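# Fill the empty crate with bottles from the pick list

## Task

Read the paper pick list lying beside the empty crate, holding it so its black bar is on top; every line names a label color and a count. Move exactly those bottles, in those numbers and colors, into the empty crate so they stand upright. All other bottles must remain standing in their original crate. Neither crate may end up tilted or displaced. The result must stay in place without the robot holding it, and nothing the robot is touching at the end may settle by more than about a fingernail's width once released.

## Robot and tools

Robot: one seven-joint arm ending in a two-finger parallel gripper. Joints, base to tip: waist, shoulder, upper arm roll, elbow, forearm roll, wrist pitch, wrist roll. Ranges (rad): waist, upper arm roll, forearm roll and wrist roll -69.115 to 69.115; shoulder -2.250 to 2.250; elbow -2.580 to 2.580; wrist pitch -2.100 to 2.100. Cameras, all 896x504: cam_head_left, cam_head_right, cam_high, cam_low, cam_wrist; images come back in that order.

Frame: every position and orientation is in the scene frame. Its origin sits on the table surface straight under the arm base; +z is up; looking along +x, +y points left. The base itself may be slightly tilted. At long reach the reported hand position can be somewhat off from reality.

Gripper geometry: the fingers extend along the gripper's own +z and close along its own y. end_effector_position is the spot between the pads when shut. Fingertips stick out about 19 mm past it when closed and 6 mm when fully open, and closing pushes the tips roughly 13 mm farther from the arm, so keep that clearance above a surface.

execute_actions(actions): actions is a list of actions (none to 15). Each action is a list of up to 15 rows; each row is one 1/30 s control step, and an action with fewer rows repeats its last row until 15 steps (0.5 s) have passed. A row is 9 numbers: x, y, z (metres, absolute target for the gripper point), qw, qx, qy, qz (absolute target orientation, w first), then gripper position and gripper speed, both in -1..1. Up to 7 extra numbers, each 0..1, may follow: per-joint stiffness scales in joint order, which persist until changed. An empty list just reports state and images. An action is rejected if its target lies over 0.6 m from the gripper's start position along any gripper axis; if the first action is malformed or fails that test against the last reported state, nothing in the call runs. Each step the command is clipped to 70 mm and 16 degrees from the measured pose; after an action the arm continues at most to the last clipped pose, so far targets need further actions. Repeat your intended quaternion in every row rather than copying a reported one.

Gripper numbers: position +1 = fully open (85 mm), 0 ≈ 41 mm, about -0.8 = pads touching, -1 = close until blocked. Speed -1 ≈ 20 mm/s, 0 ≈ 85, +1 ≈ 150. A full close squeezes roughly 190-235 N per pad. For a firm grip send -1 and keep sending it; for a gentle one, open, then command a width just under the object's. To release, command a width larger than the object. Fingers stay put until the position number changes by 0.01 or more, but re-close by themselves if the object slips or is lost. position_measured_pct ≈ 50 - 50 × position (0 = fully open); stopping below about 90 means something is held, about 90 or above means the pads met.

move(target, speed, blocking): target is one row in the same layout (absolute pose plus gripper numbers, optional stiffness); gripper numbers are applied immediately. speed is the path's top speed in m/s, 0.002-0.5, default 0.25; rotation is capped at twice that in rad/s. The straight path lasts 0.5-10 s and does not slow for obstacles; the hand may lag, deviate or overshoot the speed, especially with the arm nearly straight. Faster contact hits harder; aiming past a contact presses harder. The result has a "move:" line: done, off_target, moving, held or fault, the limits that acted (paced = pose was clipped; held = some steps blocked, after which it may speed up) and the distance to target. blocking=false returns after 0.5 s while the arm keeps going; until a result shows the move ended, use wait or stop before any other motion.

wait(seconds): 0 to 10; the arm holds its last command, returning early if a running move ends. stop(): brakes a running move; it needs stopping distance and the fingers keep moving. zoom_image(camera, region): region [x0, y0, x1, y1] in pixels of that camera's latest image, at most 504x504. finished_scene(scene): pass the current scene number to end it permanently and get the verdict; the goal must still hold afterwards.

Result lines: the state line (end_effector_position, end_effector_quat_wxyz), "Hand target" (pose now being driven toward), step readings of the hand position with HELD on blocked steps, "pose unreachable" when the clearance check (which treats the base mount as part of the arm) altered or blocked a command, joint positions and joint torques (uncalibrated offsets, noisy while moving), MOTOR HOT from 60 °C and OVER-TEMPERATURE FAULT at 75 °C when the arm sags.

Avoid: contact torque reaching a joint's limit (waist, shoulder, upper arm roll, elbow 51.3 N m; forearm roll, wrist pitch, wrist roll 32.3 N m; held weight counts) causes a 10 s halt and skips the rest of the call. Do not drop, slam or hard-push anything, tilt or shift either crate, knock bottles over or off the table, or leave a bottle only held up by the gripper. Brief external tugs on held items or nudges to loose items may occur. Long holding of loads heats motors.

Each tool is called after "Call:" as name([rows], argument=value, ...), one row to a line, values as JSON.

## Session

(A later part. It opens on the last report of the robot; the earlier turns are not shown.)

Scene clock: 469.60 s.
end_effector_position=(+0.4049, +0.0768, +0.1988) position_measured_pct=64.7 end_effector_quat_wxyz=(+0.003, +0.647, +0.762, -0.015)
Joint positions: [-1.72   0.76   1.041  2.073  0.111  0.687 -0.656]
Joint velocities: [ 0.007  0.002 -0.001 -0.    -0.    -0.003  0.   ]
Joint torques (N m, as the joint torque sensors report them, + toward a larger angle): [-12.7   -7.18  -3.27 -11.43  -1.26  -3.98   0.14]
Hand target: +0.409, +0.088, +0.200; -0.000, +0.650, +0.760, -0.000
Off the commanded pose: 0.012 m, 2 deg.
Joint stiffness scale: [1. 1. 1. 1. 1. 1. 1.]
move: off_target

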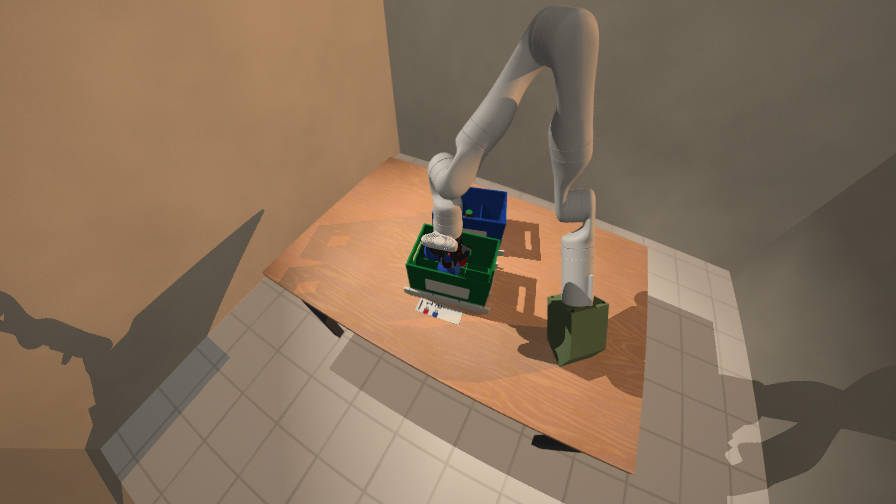

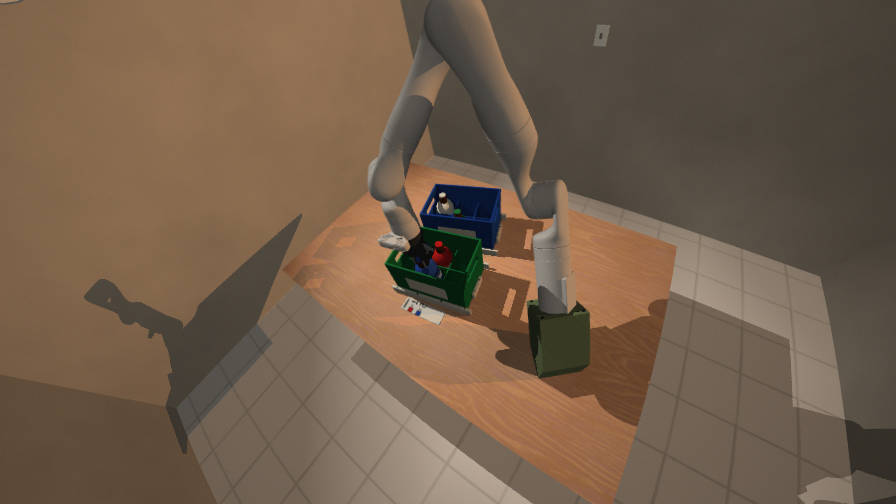

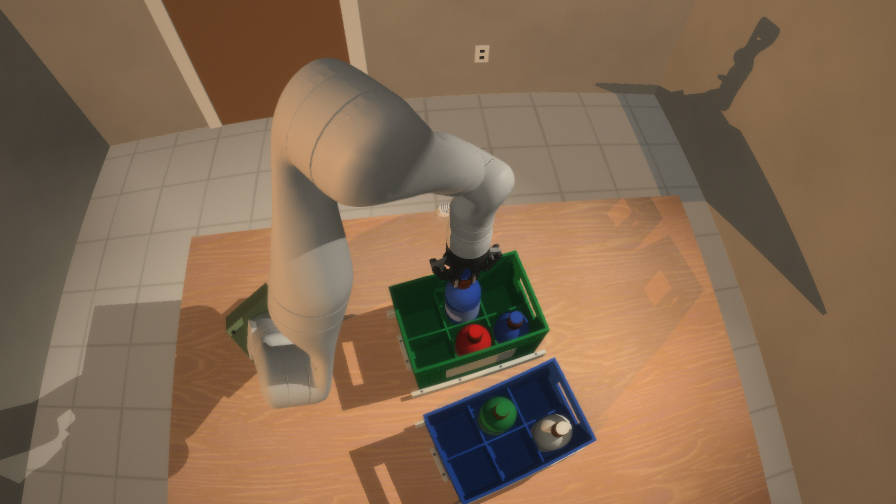

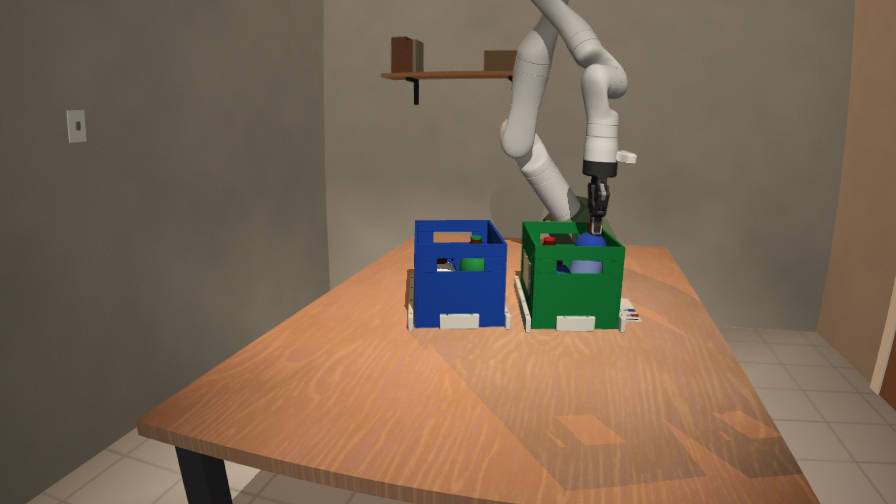

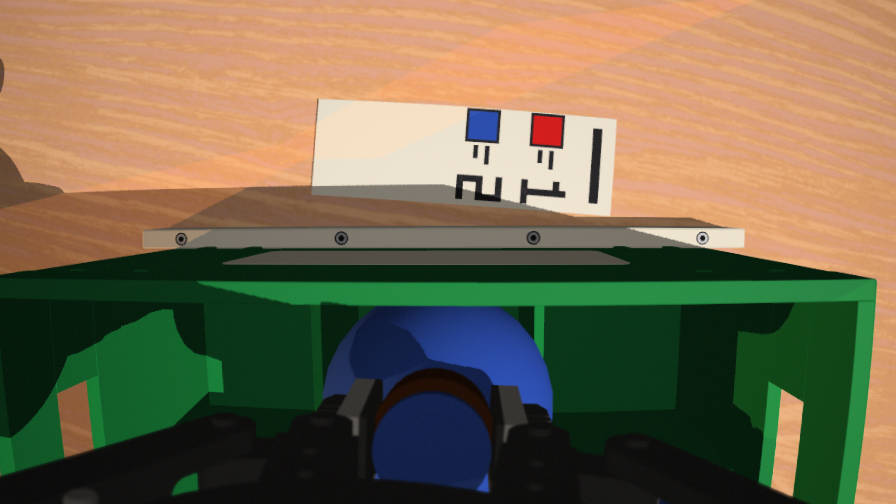

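In. Rotate diagonal, descend.

Call:
move(target=[0.406,0.079,0.20,0,0.89,0.454,0,-1,0], speed=0.15)

Call:
move(target=[0.406,0.077,0.154,0,0.89,0.454,0,-1,0], speed=0.02)

Call:
move(target=[0.406,0.077,0.156,0,0.89,0.454,0,-0.1,0])

Call:
move(target=[0.406,0.077,0.32,0,0.89,0.454,0,-0.1,0], speed=0.1)

Call:
move(target=[0.3,0.05,0.45,0,0.89,0.454,0,0,0])

Scene clock: 478.20 s.
end_effector_position=(+0.4047, +0.0735, +0.1989) position_measured_pct=64.7 end_effector_quat_wxyz=(+0.003, +0.887, +0.461, -0.007)
Joint positions: [-1.798  0.877  1.241  2.093 -0.185  0.665 -1.113]
Joint velocities: [-0.003  0.007  0.002  0.     0.    -0.001 -0.002]
Joint torques (N m, as the joint torque sensors report them, + toward a larger angle): [-11.87  -7.15  -0.74  -8.48  -1.58  -1.08   0.27]
Hand target: +0.406, +0.079, +0.200; -0.000, +0.891, +0.455, -0.000
Off the commanded pose: 0.006 m, 1 deg.
Joint stiffness scale: [1. 1. 1. 1. 1. 1. 1.]
move: off_target

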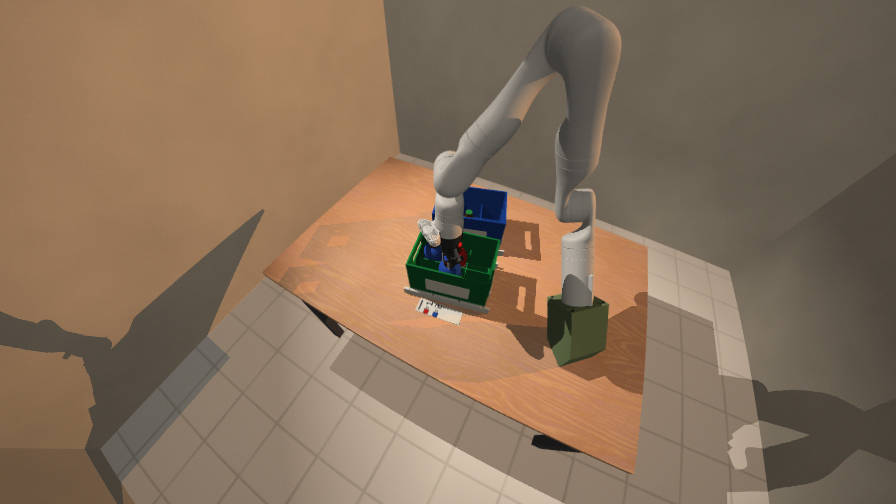

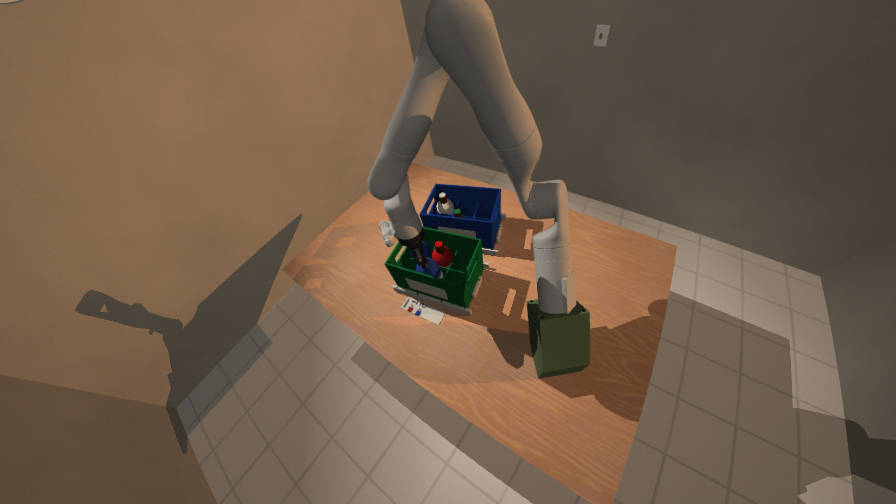

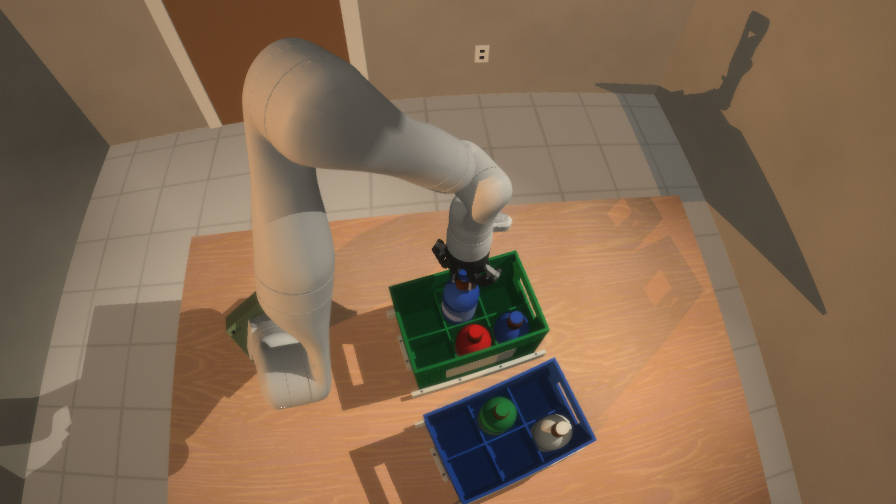

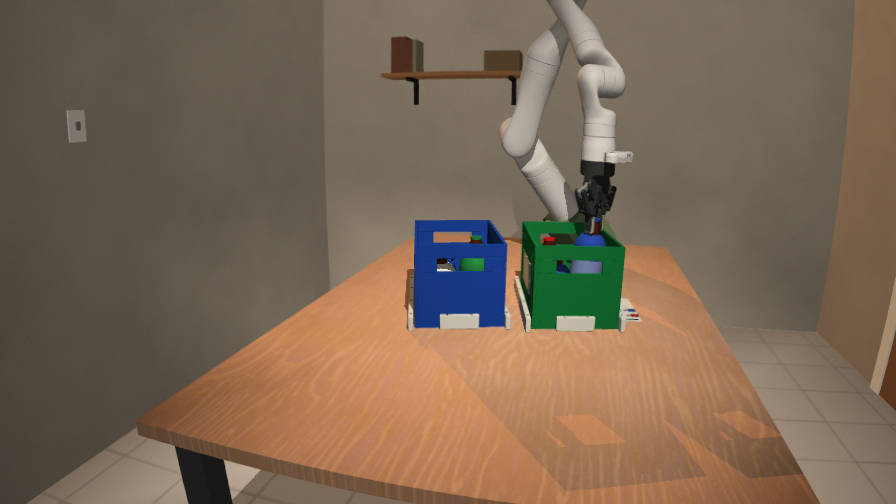

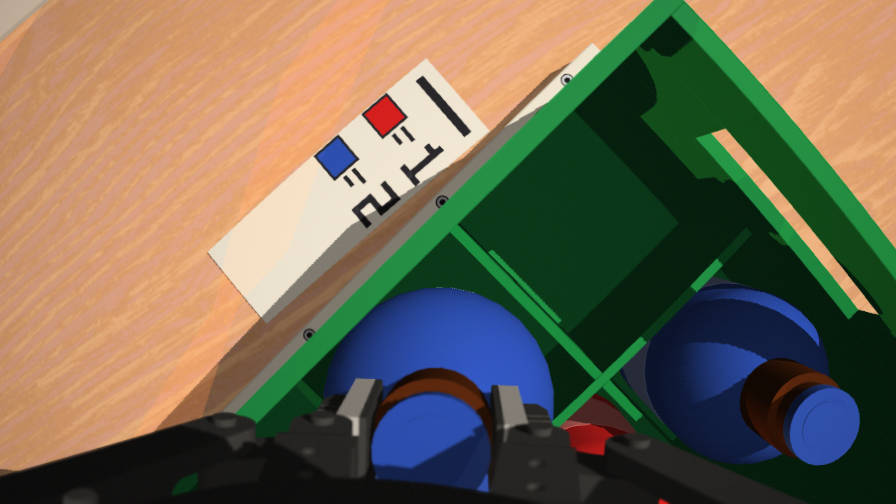

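Scene clock: 480.70 s.
end_effector_position=(+0.4064, +0.0736, +0.1548) position_measured_pct=64.7 end_effector_quat_wxyz=(+0.003, +0.889, +0.459, -0.003)
Joint positions: [-1.677  0.907  1.14   2.139 -0.197  0.509 -1.113]
Joint velocities: [ 0.007  0.001 -0.003  0.     0.    -0.002  0.   ]
Joint torques (N m, as the joint torque sensors report them, + toward a larger angle): [-12.12  -8.34  -1.03  -6.41  -1.27  -0.61   0.08]
Hand target: +0.406, +0.077, +0.154; -0.000, +0.891, +0.454, -0.000
Off the commanded pose: 0.004 m, 1 deg.
Joint stiffness scale: [1. 1. 1. 1. 1. 1. 1.]
move: off_target

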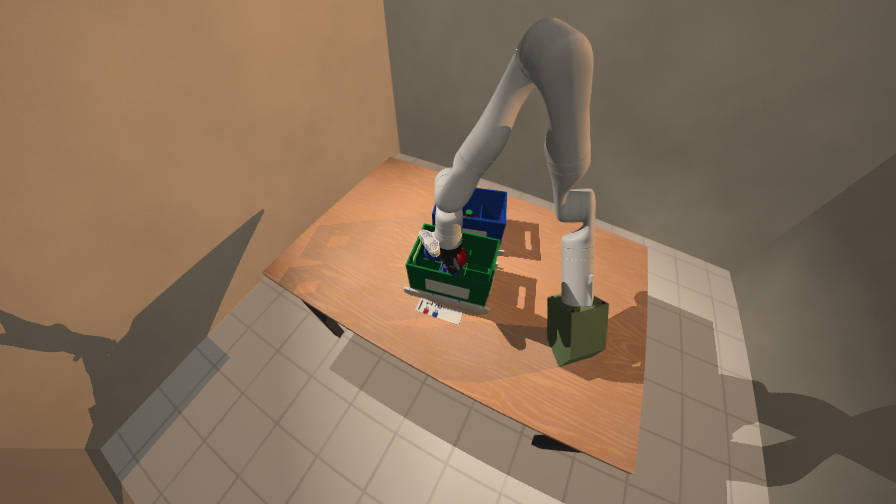

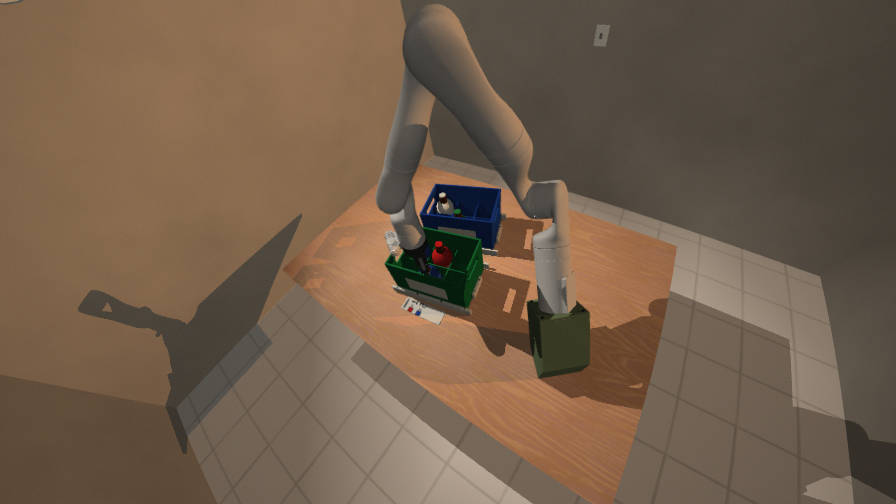

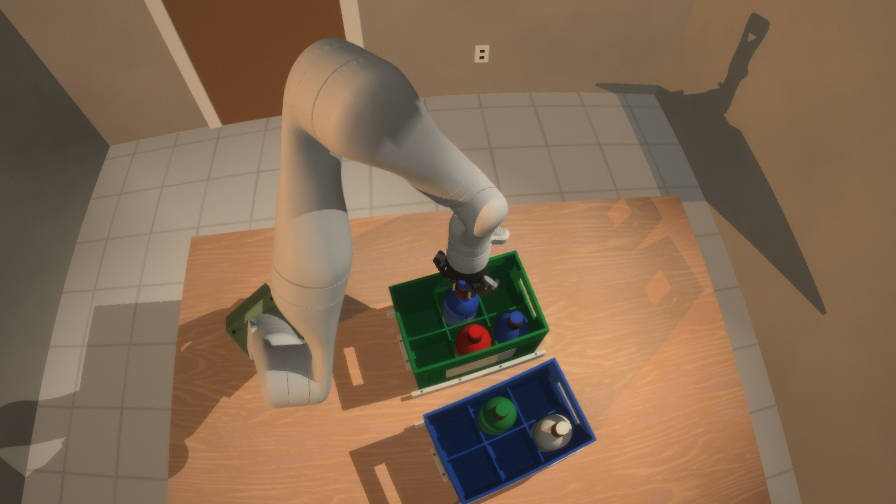

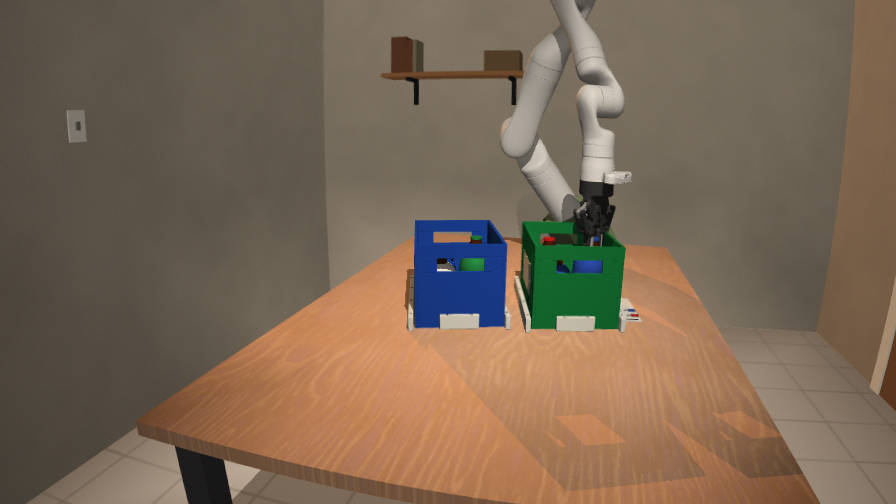

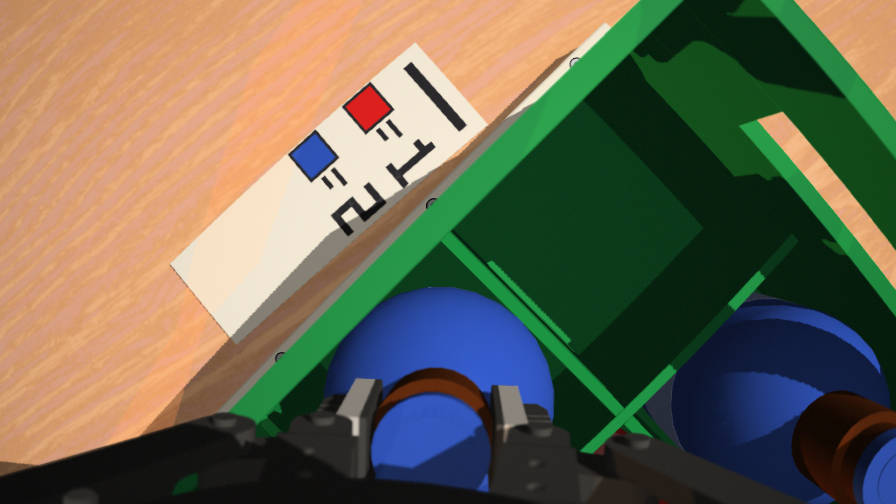

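Scene clock: 481.40 s.
end_effector_position=(+0.4060, +0.0748, +0.1553) position_measured_pct=54.8 end_effector_quat_wxyz=(+0.001, +0.889, +0.457, -0.002)
Joint positions: [-1.679  0.907  1.14   2.139 -0.201  0.509 -1.113]
Joint velocities: [-0.001 -0.    -0.003 -0.    -0.002  0.    -0.   ]
Joint torques (N m, as the joint torque sensors report them, + toward a larger angle): [-9.33 -6.93  1.03 -3.67 -0.06  0.13  0.09]
Hand target: +0.406, +0.077, +0.156; -0.000, +0.891, +0.454, -0.000
Off the commanded pose: 0.002 m, 0 deg.
Joint stiffness scale: [1. 1. 1. 1. 1. 1. 1.]
move: done

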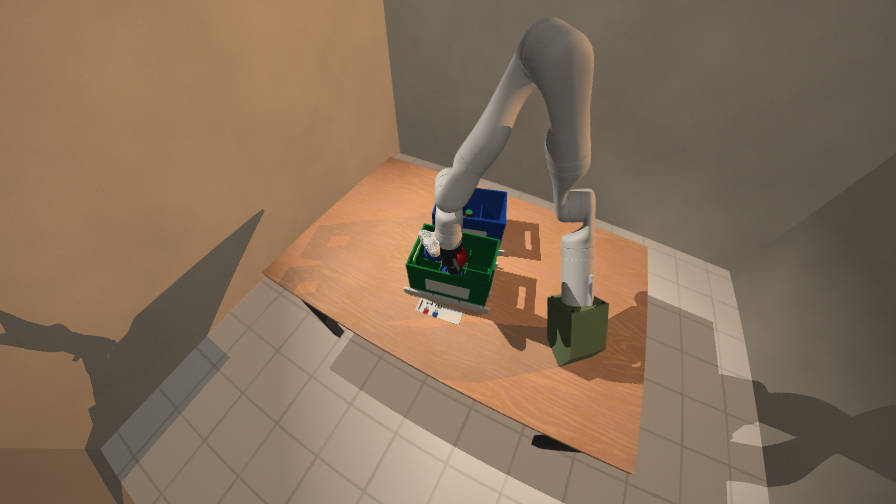

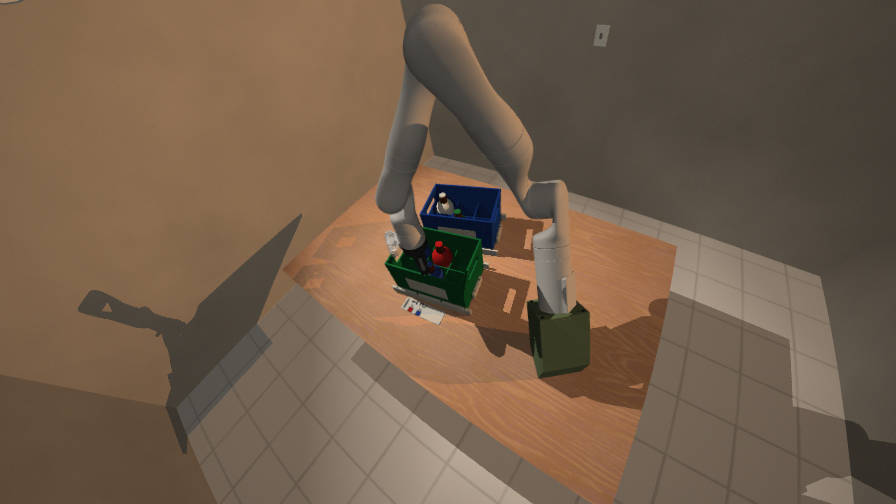

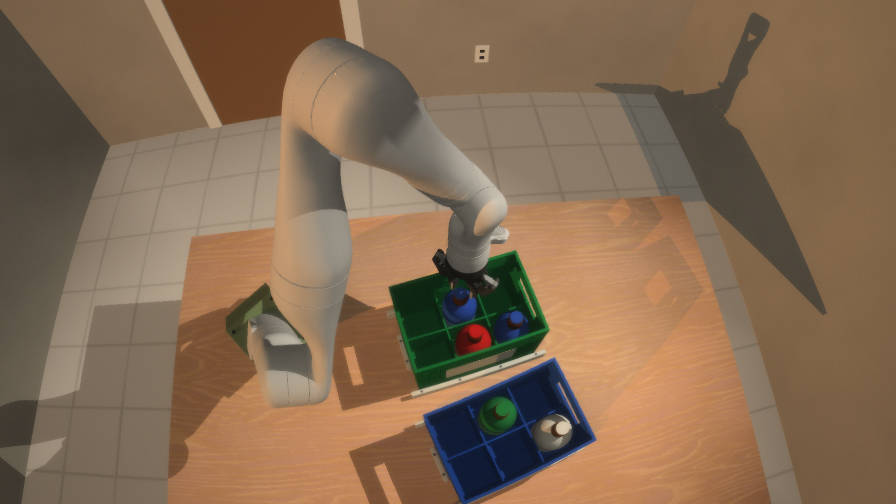

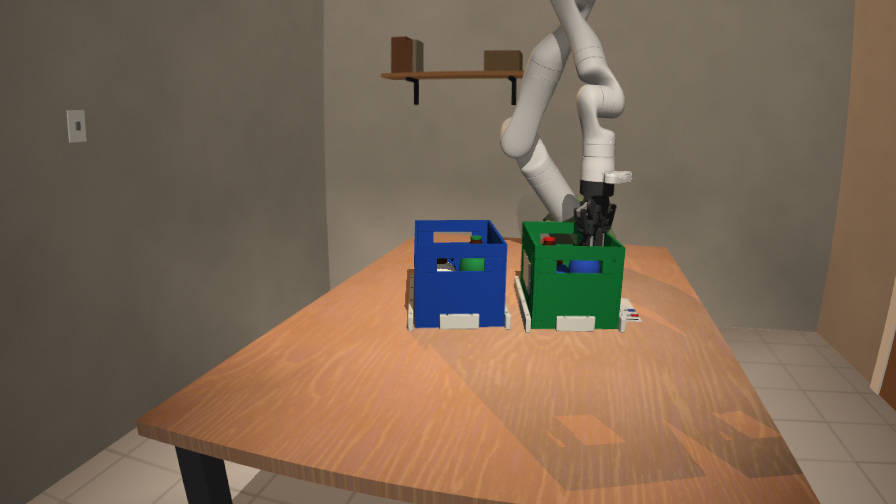

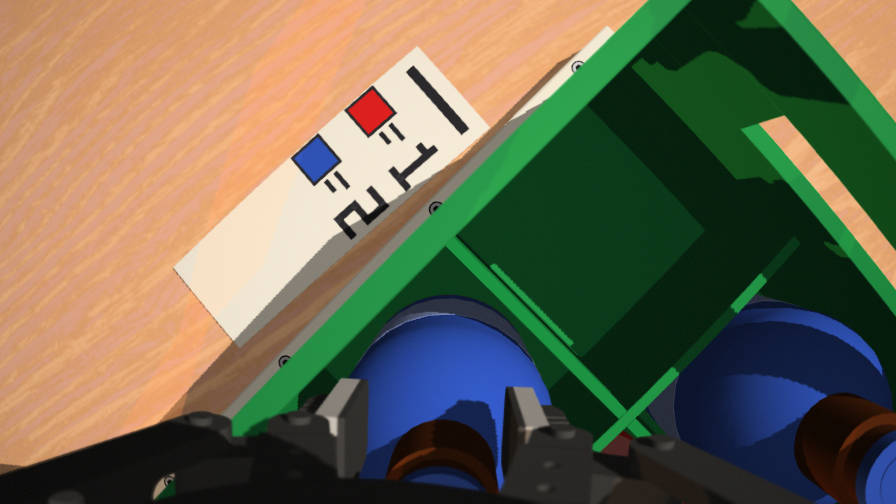

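Scene clock: 483.47 s.
end_effector_position=(+0.4061, +0.0760, +0.3183) position_measured_pct=54.8 end_effector_quat_wxyz=(+0.001, +0.890, +0.455, -0.000)
Joint positions: [-2.069  0.841  1.486  1.913 -0.164  1.044 -1.127]
Joint velocities: [-0.007 -0.     0.002 -0.001  0.     0.001  0.   ]
Joint torques (N m, as the joint torque sensors report them, + toward a larger angle): [-7.65 -2.81  1.33 -7.   -0.33 -0.04  0.14]
Hand target: +0.406, +0.077, +0.321; +0.001, +0.891, +0.454, +0.001
Off the commanded pose: 0.002 m, 0 deg.
Joint stiffness scale: [1. 1. 1. 1. 1. 1. 1.]
move: done

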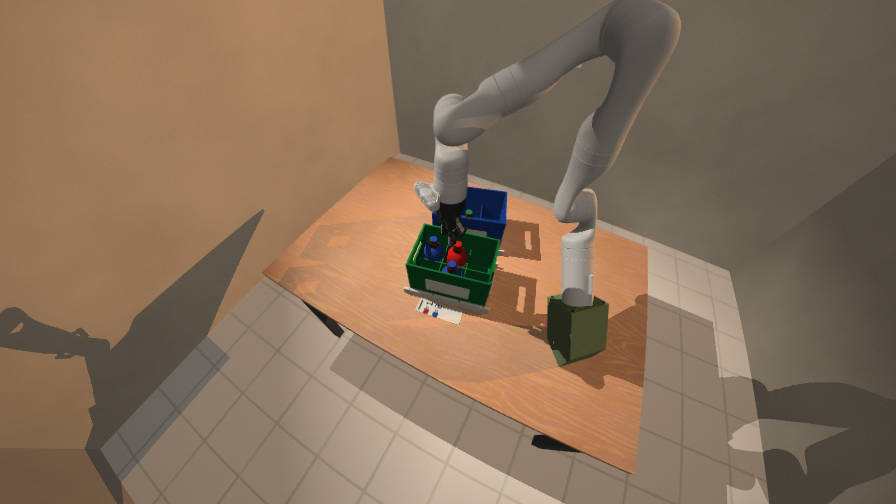

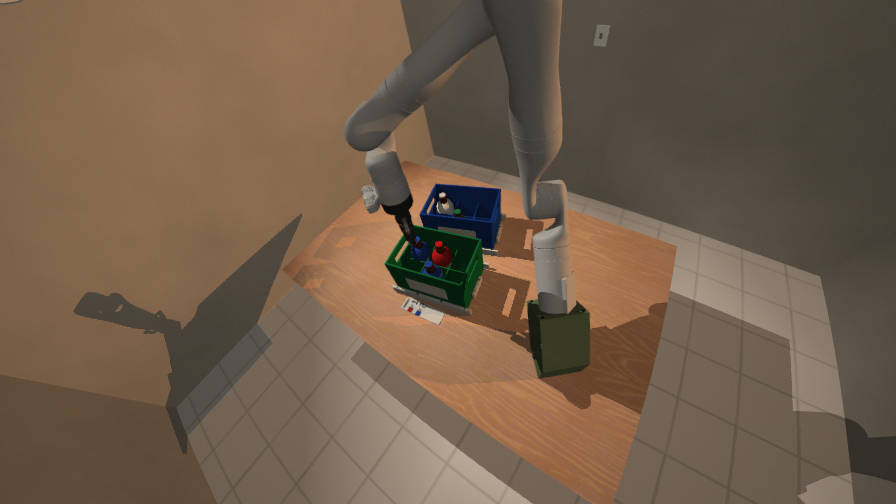

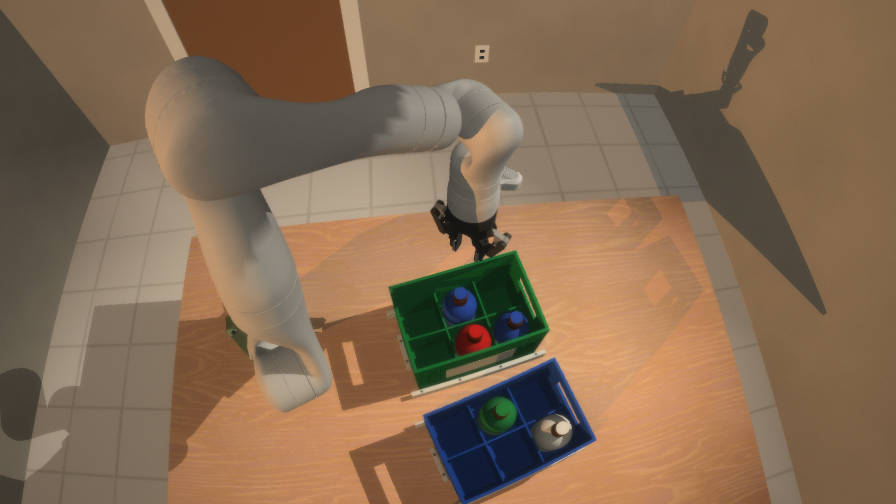

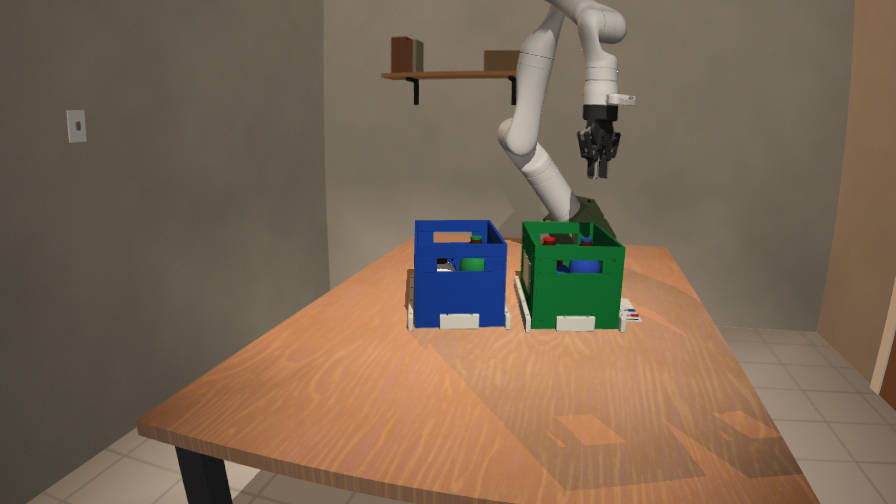

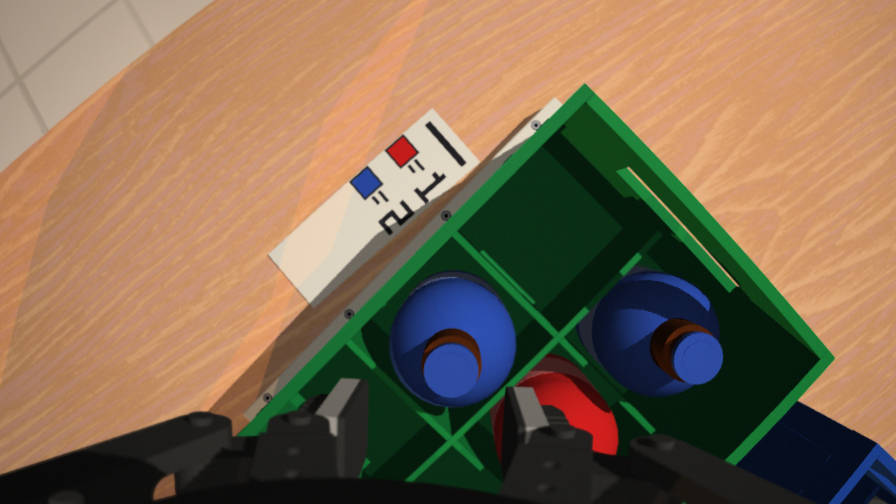

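Scene clock: 484.73 s.
end_effector_position=(+0.3010, +0.0490, +0.4481) position_measured_pct=50.0 end_effector_quat_wxyz=(+0.001, +0.890, +0.456, -0.001)
Joint positions: [-2.528  0.864  1.748  1.83  -0.148  1.461 -1.235]
Joint velocities: [-0.006  0.005  0.002 -0.001 -0.001  0.001  0.   ]
Joint torques (N m, as the joint torque sensors report them, + toward a larger angle): [-4.12 -1.26  1.05 -8.47 -0.16  0.04  0.15]
Hand target: +0.300, +0.050, +0.450; +0.000, +0.891, +0.454, +0.001
Off the commanded pose: 0.002 m, 0 deg.
Joint stiffness scale: [1. 1. 1. 1. 1. 1. 1.]
move: done

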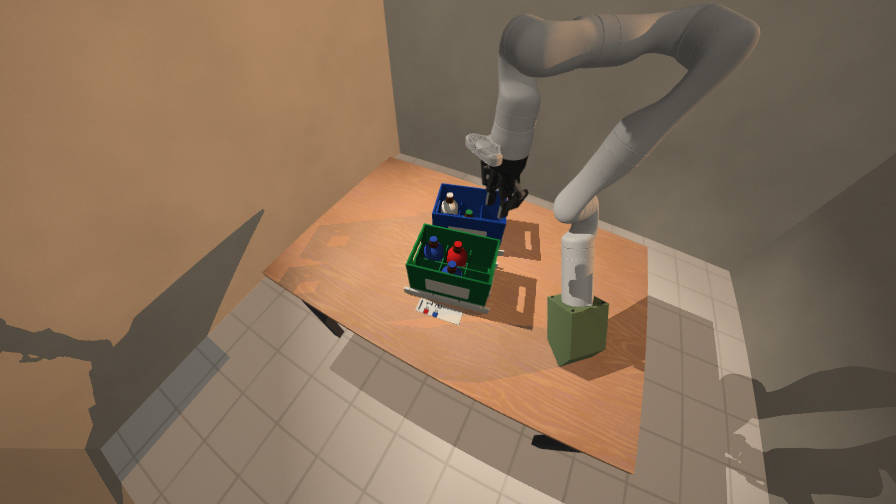

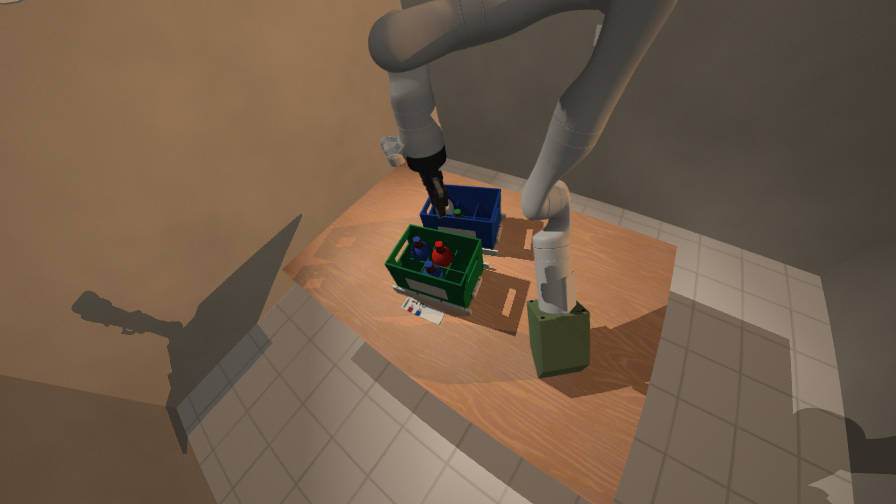

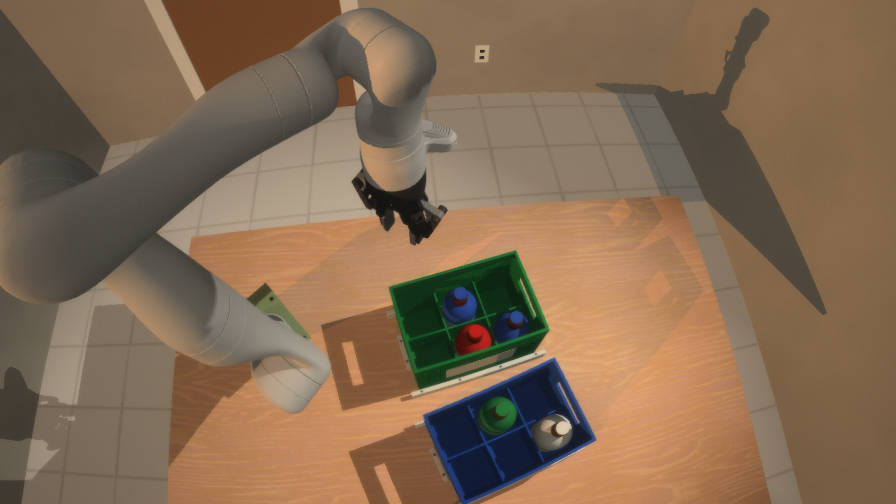

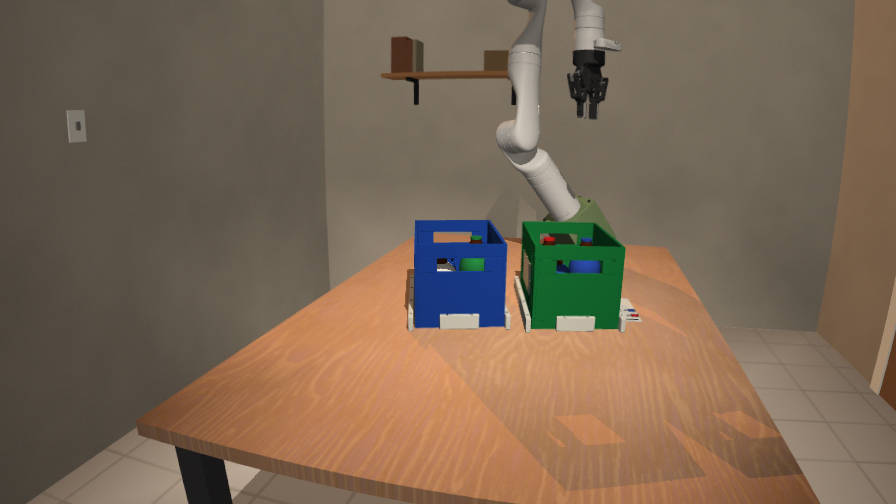

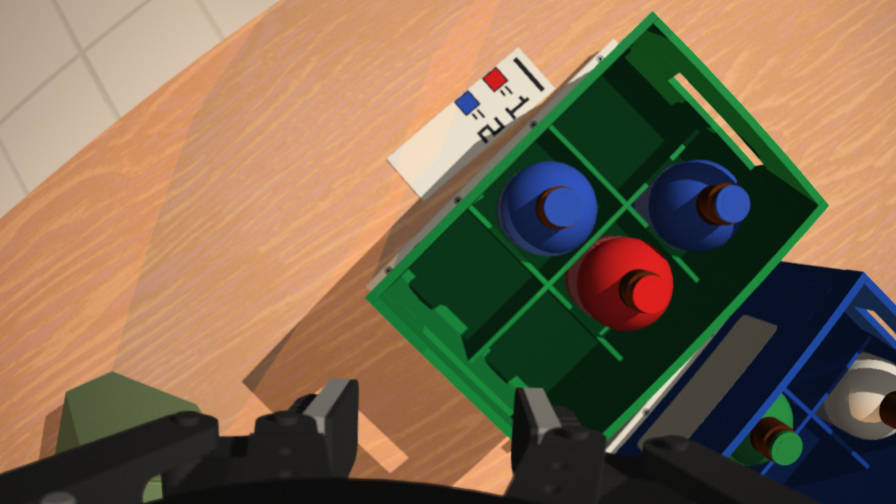

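Call:
finished_scene(scene=1)

The scene is finished: the task was done.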